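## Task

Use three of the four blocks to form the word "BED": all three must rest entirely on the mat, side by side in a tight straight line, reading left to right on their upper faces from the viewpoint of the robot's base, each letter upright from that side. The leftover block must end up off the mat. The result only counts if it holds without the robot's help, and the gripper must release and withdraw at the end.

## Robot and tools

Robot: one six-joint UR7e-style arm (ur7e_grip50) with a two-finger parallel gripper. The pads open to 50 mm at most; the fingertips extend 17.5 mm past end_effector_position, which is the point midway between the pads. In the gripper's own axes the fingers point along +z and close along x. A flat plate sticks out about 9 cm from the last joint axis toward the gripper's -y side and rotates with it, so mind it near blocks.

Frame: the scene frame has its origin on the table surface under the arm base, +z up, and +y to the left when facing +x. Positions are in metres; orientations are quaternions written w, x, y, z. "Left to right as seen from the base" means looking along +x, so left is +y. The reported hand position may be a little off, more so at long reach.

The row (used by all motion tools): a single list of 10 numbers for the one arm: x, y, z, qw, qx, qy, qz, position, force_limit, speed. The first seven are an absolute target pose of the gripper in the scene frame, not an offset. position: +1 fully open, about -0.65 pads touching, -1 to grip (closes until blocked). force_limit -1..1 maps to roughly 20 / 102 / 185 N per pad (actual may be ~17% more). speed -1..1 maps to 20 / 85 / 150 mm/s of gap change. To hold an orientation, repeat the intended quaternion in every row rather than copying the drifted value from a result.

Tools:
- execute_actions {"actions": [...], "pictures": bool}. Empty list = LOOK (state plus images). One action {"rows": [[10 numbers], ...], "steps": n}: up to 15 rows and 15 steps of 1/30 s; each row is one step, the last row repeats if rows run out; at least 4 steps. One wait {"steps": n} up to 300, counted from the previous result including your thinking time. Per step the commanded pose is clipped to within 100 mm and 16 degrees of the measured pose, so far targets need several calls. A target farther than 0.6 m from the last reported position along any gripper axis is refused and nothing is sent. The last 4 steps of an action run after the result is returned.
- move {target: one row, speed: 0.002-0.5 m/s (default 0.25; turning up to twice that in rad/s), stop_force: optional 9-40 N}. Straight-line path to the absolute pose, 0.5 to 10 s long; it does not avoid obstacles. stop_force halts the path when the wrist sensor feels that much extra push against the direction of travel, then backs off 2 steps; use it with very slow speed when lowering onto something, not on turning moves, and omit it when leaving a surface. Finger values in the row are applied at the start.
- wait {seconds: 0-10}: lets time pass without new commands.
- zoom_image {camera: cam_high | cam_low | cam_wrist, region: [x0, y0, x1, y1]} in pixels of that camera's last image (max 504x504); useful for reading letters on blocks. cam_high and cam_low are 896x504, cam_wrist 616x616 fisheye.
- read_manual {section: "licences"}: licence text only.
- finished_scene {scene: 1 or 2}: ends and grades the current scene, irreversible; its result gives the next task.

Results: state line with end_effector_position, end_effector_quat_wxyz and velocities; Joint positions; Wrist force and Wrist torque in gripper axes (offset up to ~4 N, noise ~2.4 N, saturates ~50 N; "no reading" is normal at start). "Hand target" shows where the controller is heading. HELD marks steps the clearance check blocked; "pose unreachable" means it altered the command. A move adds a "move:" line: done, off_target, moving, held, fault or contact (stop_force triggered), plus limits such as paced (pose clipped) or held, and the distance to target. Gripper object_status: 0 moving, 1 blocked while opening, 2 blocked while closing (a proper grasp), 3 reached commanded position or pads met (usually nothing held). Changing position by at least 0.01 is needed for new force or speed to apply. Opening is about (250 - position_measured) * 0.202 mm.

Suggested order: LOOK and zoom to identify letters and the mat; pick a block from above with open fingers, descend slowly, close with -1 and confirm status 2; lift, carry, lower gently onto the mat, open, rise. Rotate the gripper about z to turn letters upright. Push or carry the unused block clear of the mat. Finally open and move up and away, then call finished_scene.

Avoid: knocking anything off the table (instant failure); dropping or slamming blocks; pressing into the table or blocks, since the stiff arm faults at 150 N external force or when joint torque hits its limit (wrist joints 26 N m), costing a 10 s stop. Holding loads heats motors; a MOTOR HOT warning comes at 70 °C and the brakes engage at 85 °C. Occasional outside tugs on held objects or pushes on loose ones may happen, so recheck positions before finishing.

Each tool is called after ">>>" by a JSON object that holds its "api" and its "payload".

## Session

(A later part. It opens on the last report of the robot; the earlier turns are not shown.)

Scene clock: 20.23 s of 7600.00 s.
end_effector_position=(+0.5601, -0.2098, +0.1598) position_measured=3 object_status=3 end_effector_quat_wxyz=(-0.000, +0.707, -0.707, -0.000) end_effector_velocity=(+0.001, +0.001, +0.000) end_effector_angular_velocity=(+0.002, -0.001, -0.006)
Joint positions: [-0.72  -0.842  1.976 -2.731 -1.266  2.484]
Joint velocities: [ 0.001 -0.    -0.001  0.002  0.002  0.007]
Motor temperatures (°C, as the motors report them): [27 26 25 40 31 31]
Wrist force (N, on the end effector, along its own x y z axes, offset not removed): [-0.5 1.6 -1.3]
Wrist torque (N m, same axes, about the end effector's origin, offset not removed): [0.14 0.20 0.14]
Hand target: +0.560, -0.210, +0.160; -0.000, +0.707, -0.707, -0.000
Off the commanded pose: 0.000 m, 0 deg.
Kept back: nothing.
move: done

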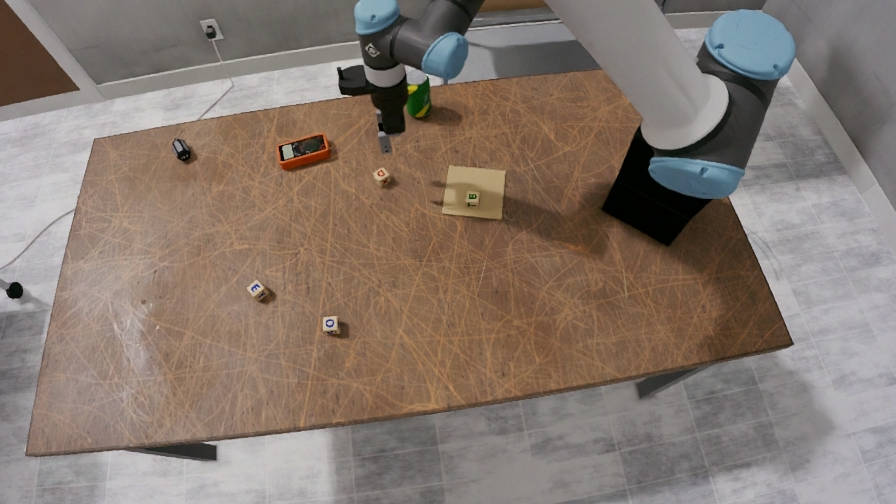

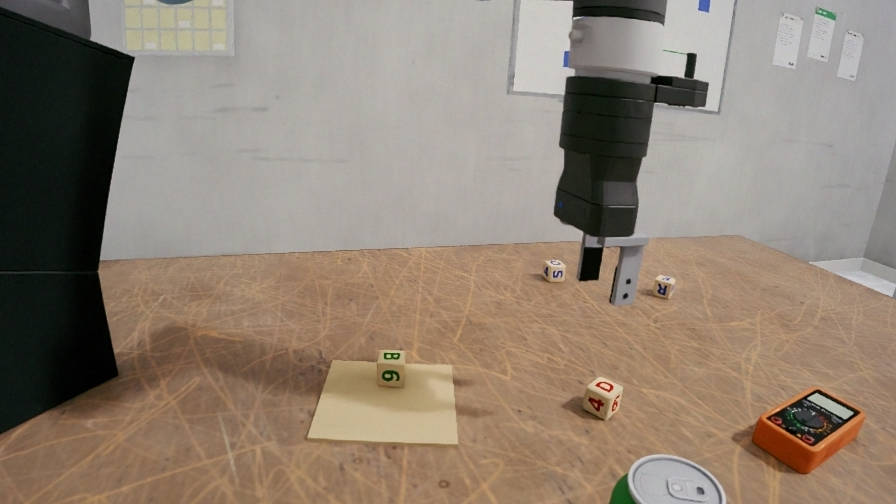

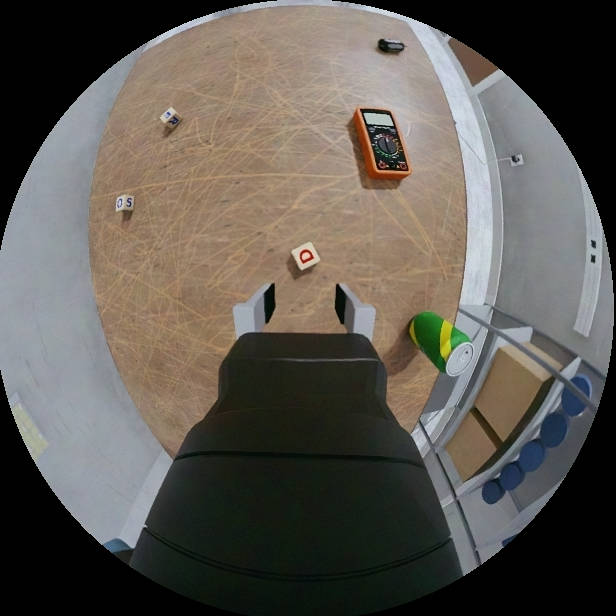

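>>> {"api": "move", "payload": {"target": [0.589,-0.21,0.09,0,0.8526,-0.5225,0,1,-0.5,0]}}

Scene clock: 21.90 s of 7600.00 s.
end_effector_position=(+0.5890, -0.2100, +0.0902) position_measured=3 object_status=3 end_effector_quat_wxyz=(+0.000, +0.853, -0.523, +0.000) end_effector_velocity=(+0.000, +0.000, -0.001) end_effector_angular_velocity=(+0.002, +0.002, +0.007)
Joint positions: [-0.668 -0.654  1.824 -2.783 -1.268  2.068]
Joint velocities: [ 0.001  0.003 -0.004  0.004  0.    -0.007]
Motor temperatures (°C, as the motors report them): [27 26 25 40 31 31]
Wrist force (N, on the end effector, along its own x y z axes, offset not removed): [0.0 1.1 -2.4]
Wrist torque (N m, same axes, about the end effector's origin, offset not removed): [-0.06 0.15 0.08]
Hand target: +0.589, -0.210, +0.090; +0.000, +0.853, -0.523, +0.000
Off the commanded pose: 0.000 m, 0 deg.
Kept back: nothing.
move: done

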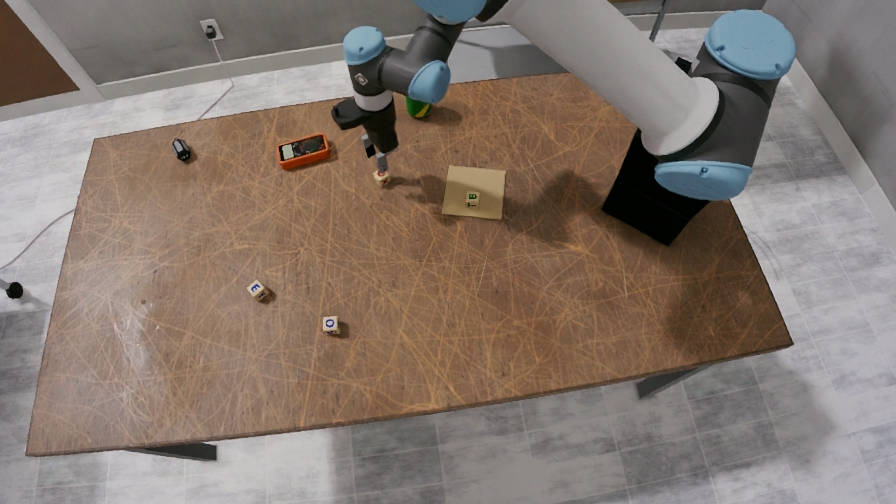

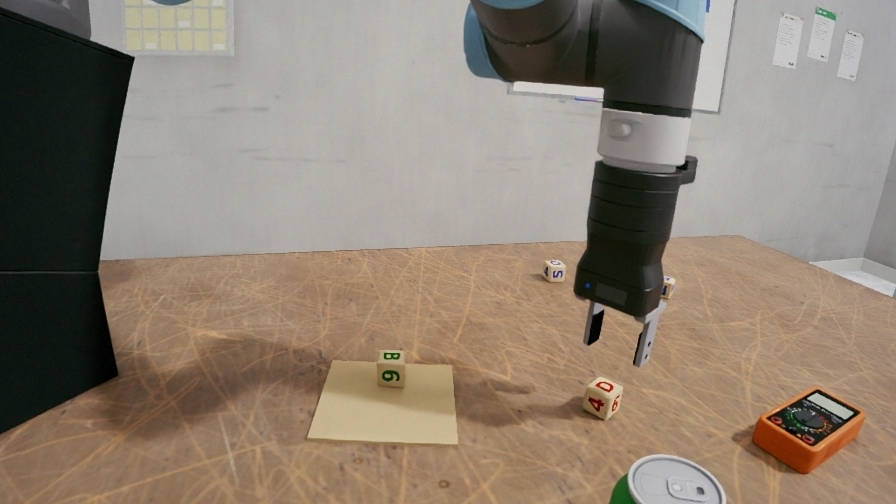

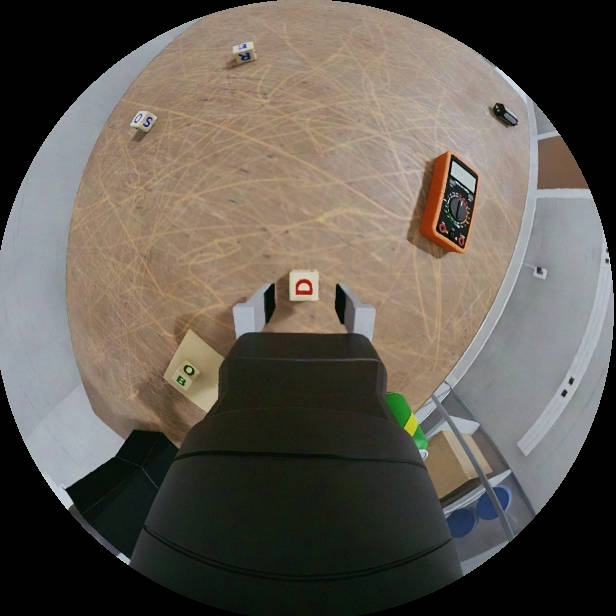

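>>> {"api": "move", "payload": {"target": [0.588,-0.208,0.028,0,0.8526,-0.5225,0,1,-0.5,0], "speed": 0.1}}

>>> {"api": "move", "payload": {"target": [0.588,-0.208,0.028,0,0.8526,-0.5225,0,-1,-0.5,0]}}

>>> {"api": "move", "payload": {"target": [0.588,-0.208,0.09,0,0.8526,-0.5225,0,-1,-0.5,0]}}

>>> {"api": "move", "payload": {"target": [0.363,-0.178,0.08,0,-0.1305,-0.9914,0,-1,-0.5,0], "speed": 0.4}}

>>> {"api": "move", "payload": {"target": [0.363,-0.178,0.034,0,-0.1305,-0.9914,0,-1,-0.5,0], "speed": 0.1}}

>>> {"api": "move", "payload": {"target": [0.363,-0.178,0.022,0,-0.1305,-0.9914,0,-1,-0.5,0], "speed": 0.005, "stop_force": 9}}

Scene clock: 23.23 s of 7600.00 s.
end_effector_position=(+0.5880, -0.2080, +0.0281) position_measured=3 object_status=3 end_effector_quat_wxyz=(+0.000, +0.853, -0.523, +0.000) end_effector_velocity=(+0.000, -0.001, -0.001) end_effector_angular_velocity=(-0.001, -0.000, +0.000)
Joint positions: [-0.635 -0.514  1.759 -2.868 -1.27   2.102]
Joint velocities: [ 0.001  0.003 -0.003 -0.001 -0.001  0.001]
Motor temperatures (°C, as the motors report them): [27 26 25 40 31 31]
Wrist force (N, on the end effector, along its own x y z axes, offset not removed): [-2.1 2.4 -2.4]
Wrist torque (N m, same axes, about the end effector's origin, offset not removed): [0.20 0.52 0.16]
Hand target: +0.588, -0.208, +0.028; +0.000, +0.853, -0.523, +0.000
Off the commanded pose: 0.000 m, 0 deg.
Kept back: nothing.
move: done

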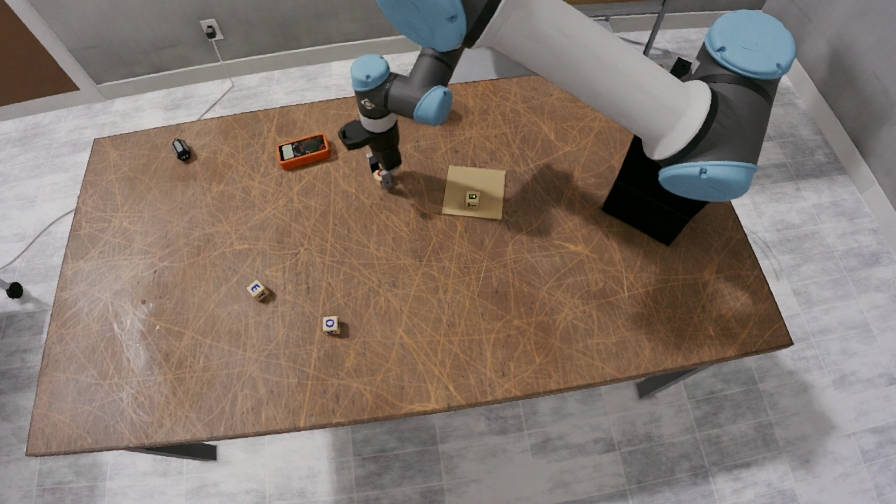

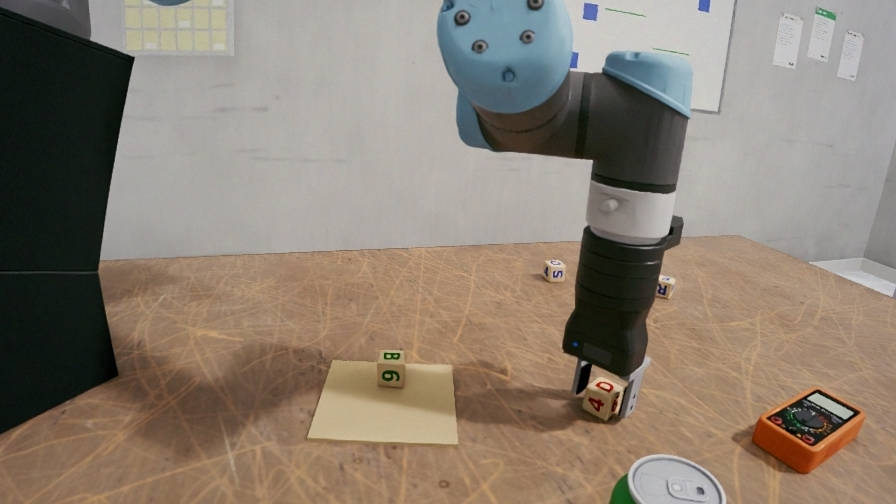

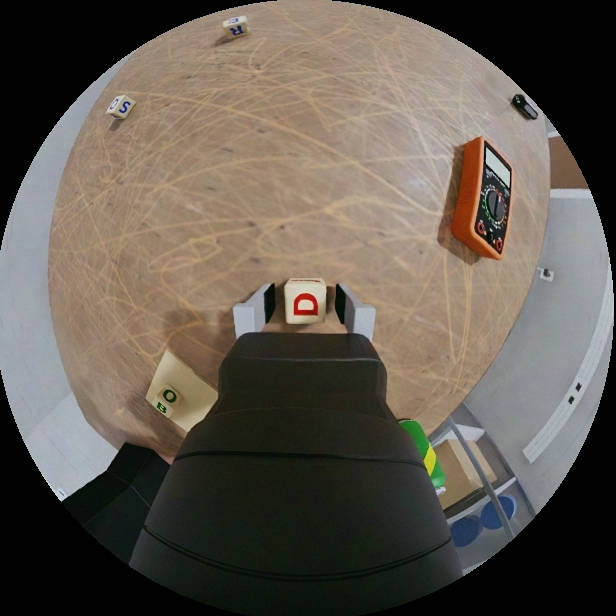

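Scene clock: 23.93 s of 7600.00 s.
end_effector_position=(+0.5880, -0.2080, +0.0280) position_measured=106 object_status=2 end_effector_quat_wxyz=(+0.000, +0.853, -0.523, +0.000) end_effector_velocity=(+0.000, +0.000, +0.000) end_effector_angular_velocity=(+0.001, -0.000, -0.000)
Joint positions: [-0.635 -0.514  1.758 -2.868 -1.27   2.102]
Joint velocities: [ 0.    -0.    -0.     0.001  0.001 -0.   ]
Motor temperatures (°C, as the motors report them): [27 26 25 40 31 31]
Wrist force (N, on the end effector, along its own x y z axes, offset not removed): [-1.4 4.5 -9.1]
Wrist torque (N m, same axes, about the end effector's origin, offset not removed): [0.42 -0.04 0.00]
Hand target: +0.588, -0.208, +0.028; +0.000, +0.853, -0.523, +0.000
Off the commanded pose: 0.000 m, 0 deg.
Kept back: nothing.
move: done

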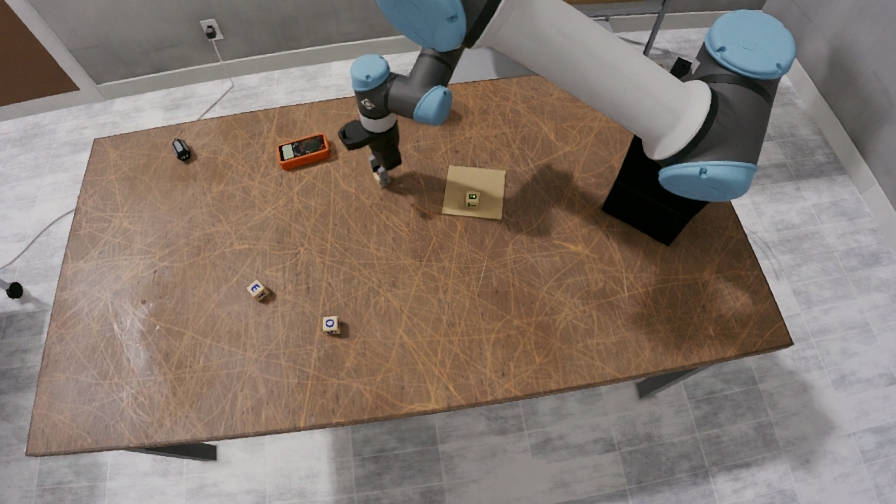

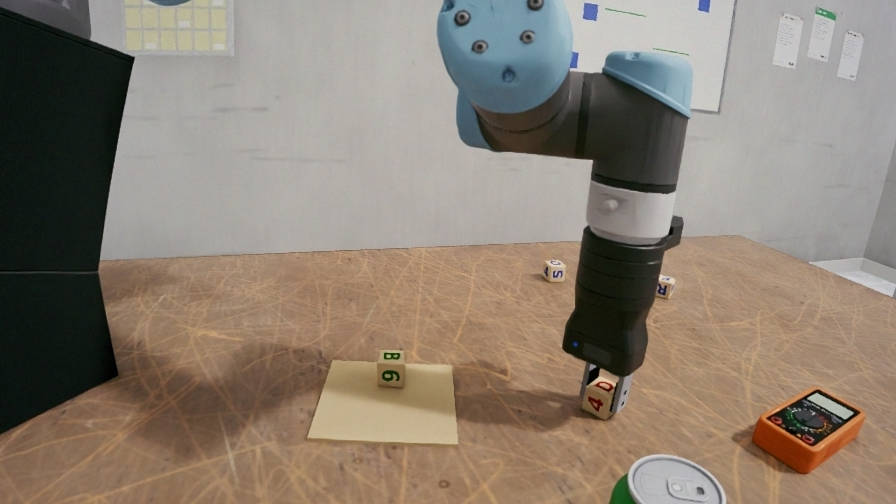

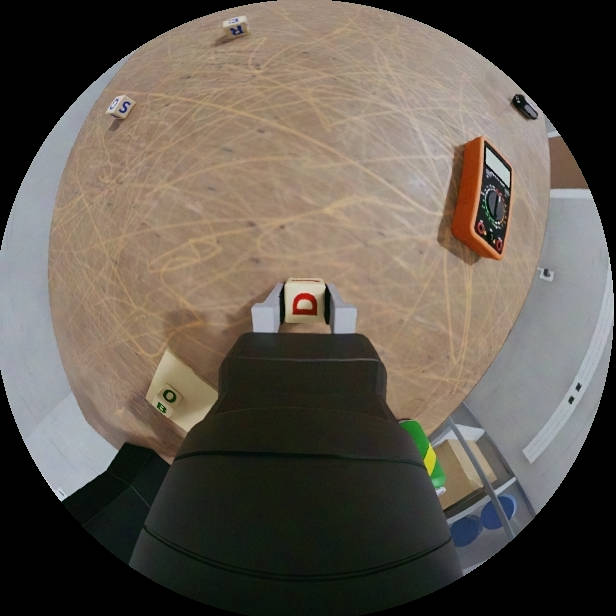

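Scene clock: 24.83 s of 7600.00 s.
end_effector_position=(+0.5880, -0.2080, +0.0899) position_measured=106 object_status=2 end_effector_quat_wxyz=(-0.000, +0.853, -0.523, -0.000) end_effector_velocity=(+0.000, -0.000, +0.001) end_effector_angular_velocity=(-0.000, -0.001, +0.000)
Joint positions: [-0.666 -0.656  1.829 -2.787 -1.268  2.07 ]
Joint velocities: [-0.001 -0.003  0.002  0.001  0.    -0.001]
Motor temperatures (°C, as the motors report them): [27 26 25 40 31 31]
Wrist force (N, on the end effector, along its own x y z axes, offset not removed): [0.3 1.6 -2.1]
Wrist torque (N m, same axes, about the end effector's origin, offset not removed): [0.07 0.09 0.09]
Hand target: +0.588, -0.208, +0.090; -0.000, +0.853, -0.523, -0.000
Off the commanded pose: 0.000 m, 0 deg.
Kept back: nothing.
move: done

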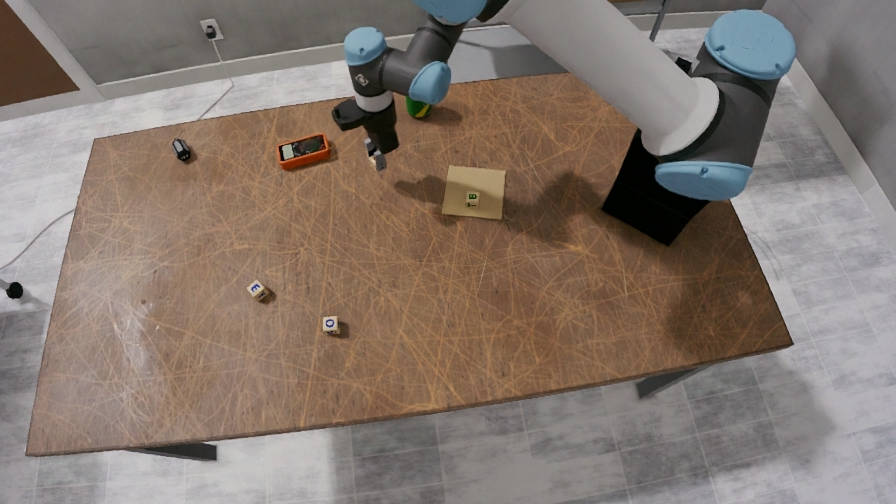

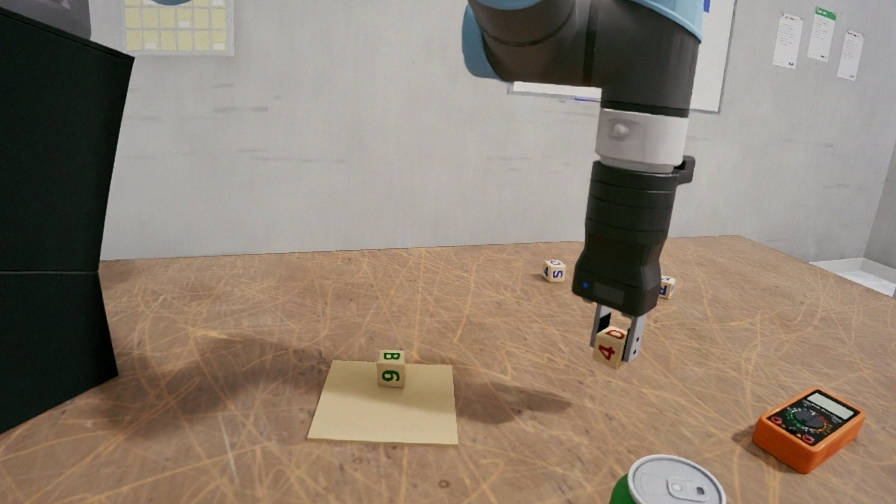

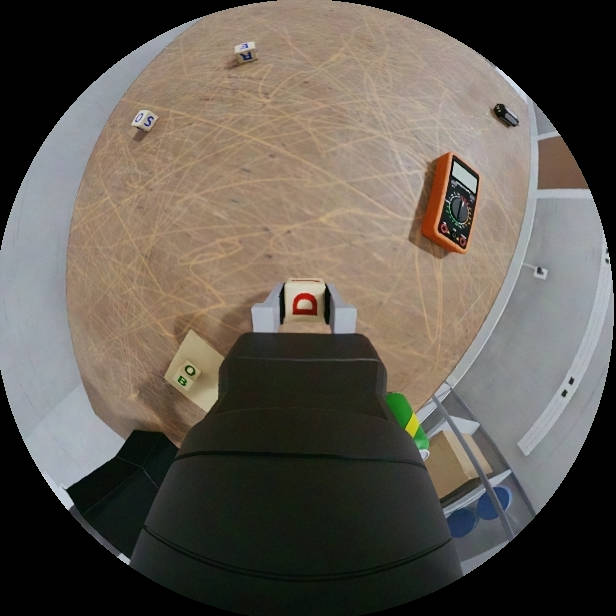

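Scene clock: 28.27 s of 7600.00 s.
end_effector_position=(+0.3630, -0.1782, +0.0801) position_measured=106 object_status=2 end_effector_quat_wxyz=(-0.000, +0.130, +0.991, +0.000) end_effector_velocity=(+0.000, -0.000, +0.000) end_effector_angular_velocity=(-0.002, -0.002, -0.006)
Joint positions: [-0.8   -0.64   2.375 -3.306 -1.265  4.232]
Joint velocities: [ 0.     0.001  0.001 -0.005 -0.     0.007]
Motor temperatures (°C, as the motors report them): [27 26 25 40 31 31]
Wrist force (N, on the end effector, along its own x y z axes, offset not removed): [-2.1 1.3 -2.6]
Wrist torque (N m, same axes, about the end effector's origin, offset not removed): [0.05 0.46 0.11]
Hand target: +0.363, -0.178, +0.080; -0.000, +0.131, +0.991, +0.000
Off the commanded pose: 0.000 m, 0 deg.
Kept back: nothing.
move: done

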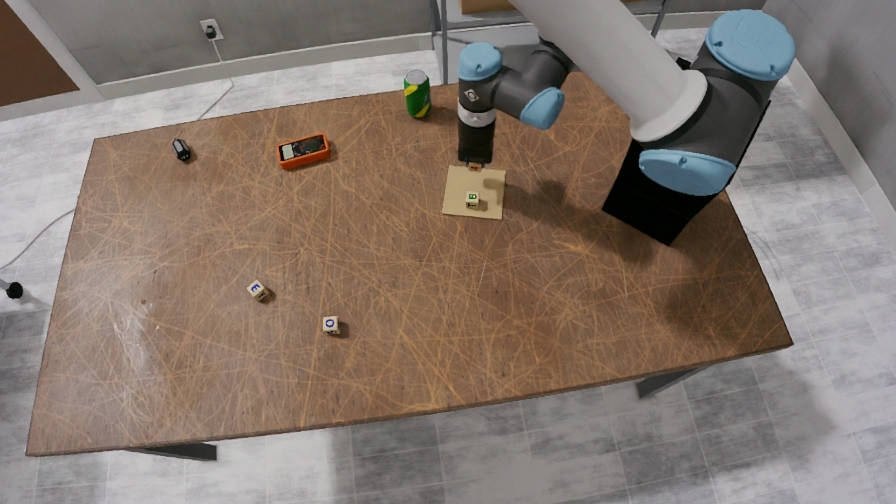

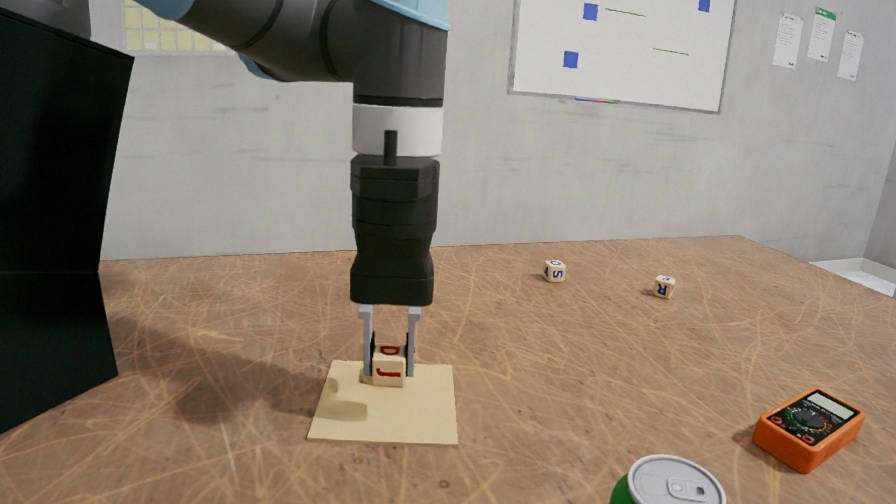

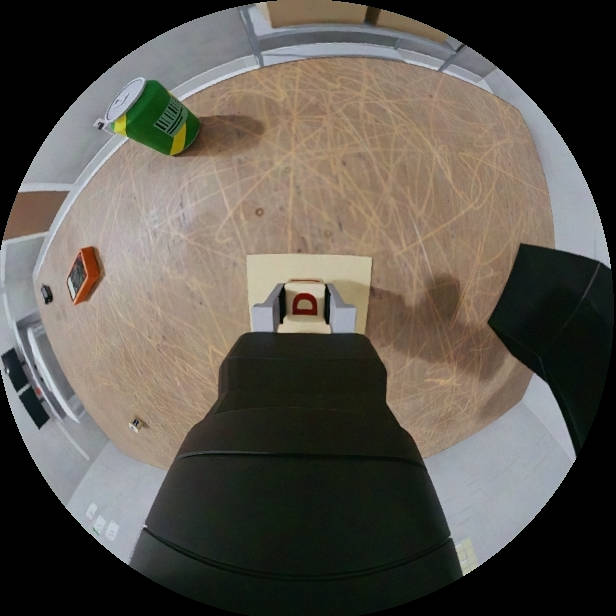

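Scene clock: 29.17 s of 7600.00 s.
end_effector_position=(+0.3630, -0.1780, +0.0341) position_measured=106 object_status=2 end_effector_quat_wxyz=(-0.000, +0.131, +0.991, -0.000) end_effector_velocity=(+0.000, +0.000, -0.001) end_effector_angular_velocity=(+0.001, -0.001, -0.001)
Joint positions: [-0.764 -0.499  2.305 -3.389 -1.266  4.271]
Joint velocities: [ 0.001  0.004 -0.002 -0.003  0.001  0.002]
Motor temperatures (°C, as the motors report them): [27 26 25 40 31 31]
Wrist force (N, on the end effector, along its own x y z axes, offset not removed): [-0.5 2.3 -2.3]
Wrist torque (N m, same axes, about the end effector's origin, offset not removed): [0.28 0.28 0.11]
Hand target: +0.363, -0.178, +0.034; +0.000, +0.131, +0.991, -0.000
Off the commanded pose: 0.000 m, 0 deg.
Kept back: nothing.
move: done

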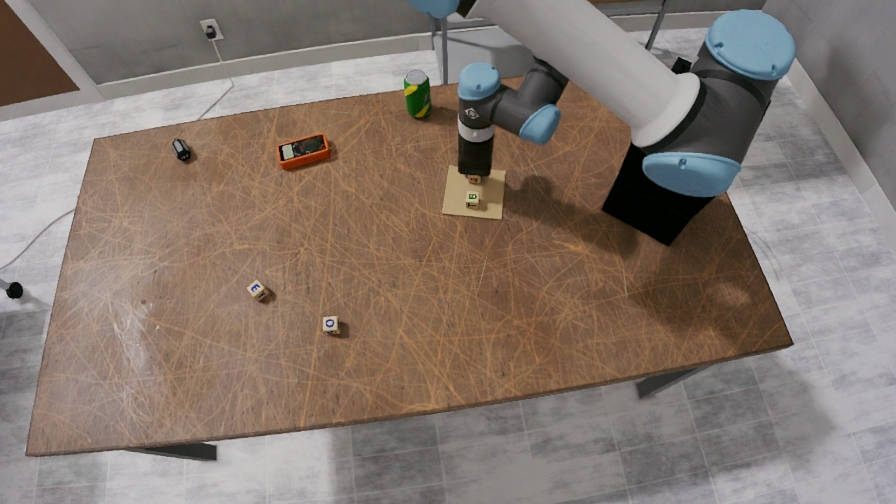

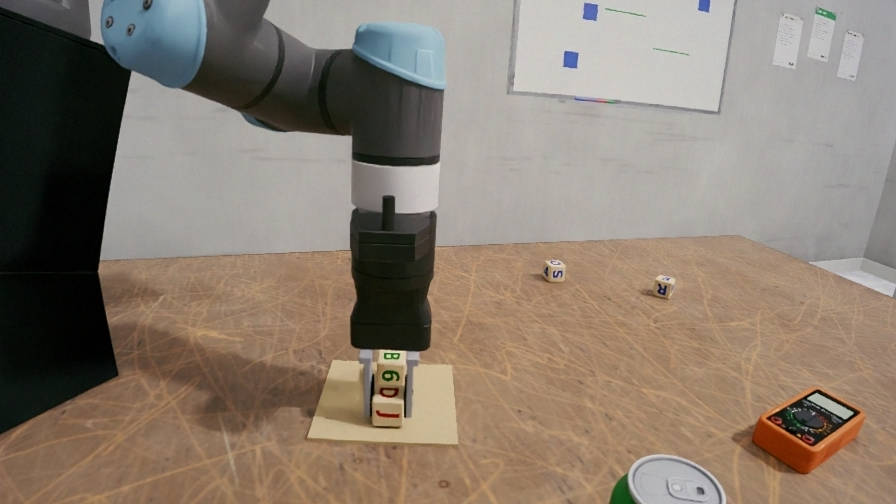

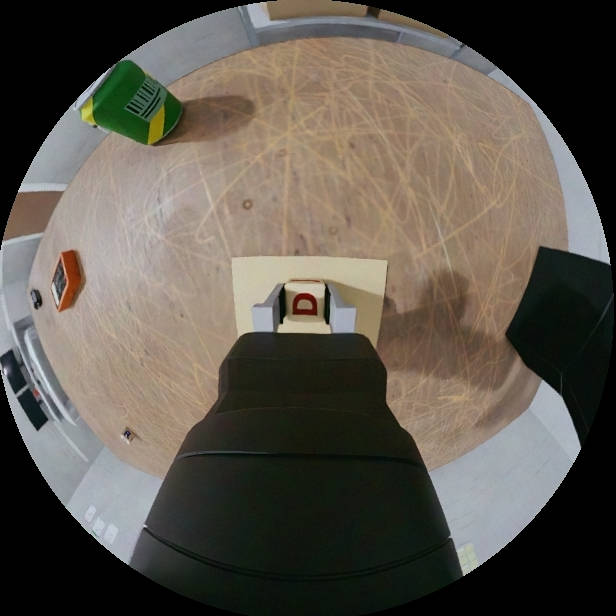

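Scene clock: 30.03 s of 7600.00 s.
end_effector_position=(+0.3631, -0.1780, +0.0316) position_measured=106 object_status=2 end_effector_quat_wxyz=(+0.000, +0.130, +0.991, -0.000) end_effector_velocity=(-0.001, +0.001, +0.001) end_effector_angular_velocity=(+0.003, +0.003, +0.002)
Joint positions: [-0.761 -0.491  2.3   -3.393 -1.266  4.274]
Joint velocities: [-0.    -0.005  0.003  0.006 -0.    -0.003]
Motor temperatures (°C, as the motors report them): [27 26 25 40 31 31]
Wrist force (N, on the end effector, along its own x y z axes, offset not removed): [10.7 7.6 -40.2]
Wrist torque (N m, same axes, about the end effector's origin, offset not removed): [0.16 0.52 0.11]
Hand target: +0.363, -0.178, +0.032; +0.000, +0.131, +0.991, -0.000
Off the commanded pose: 0.010 m, 0 deg.
Kept back: nothing.
move: contact

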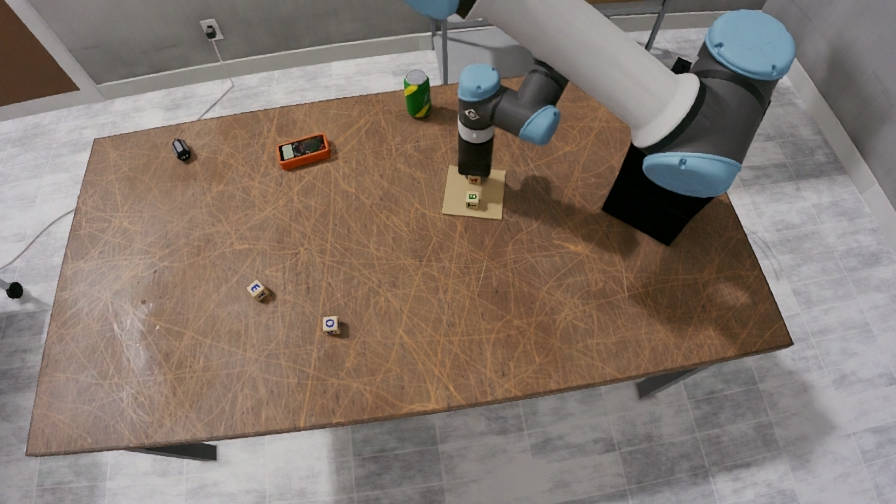

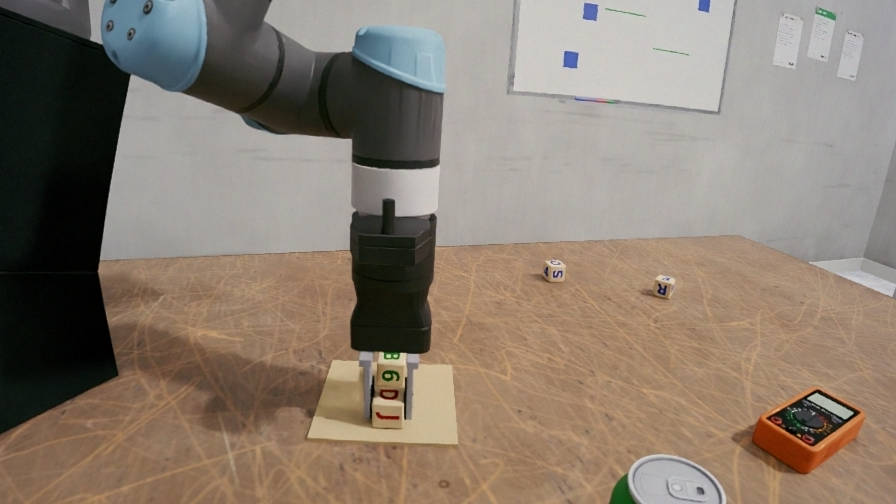

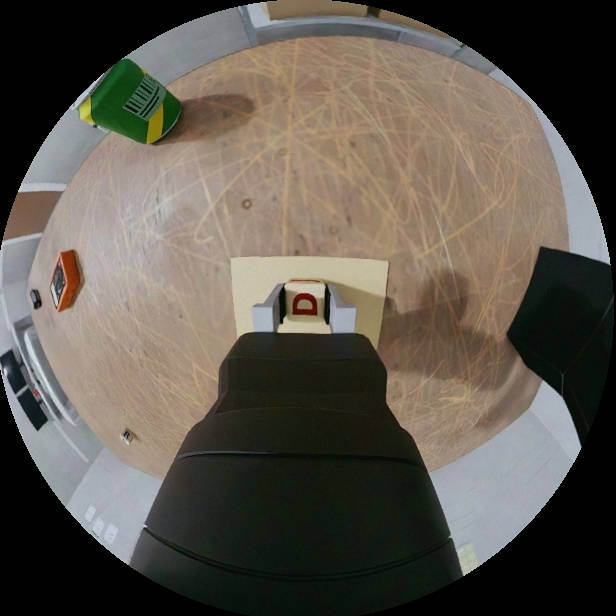

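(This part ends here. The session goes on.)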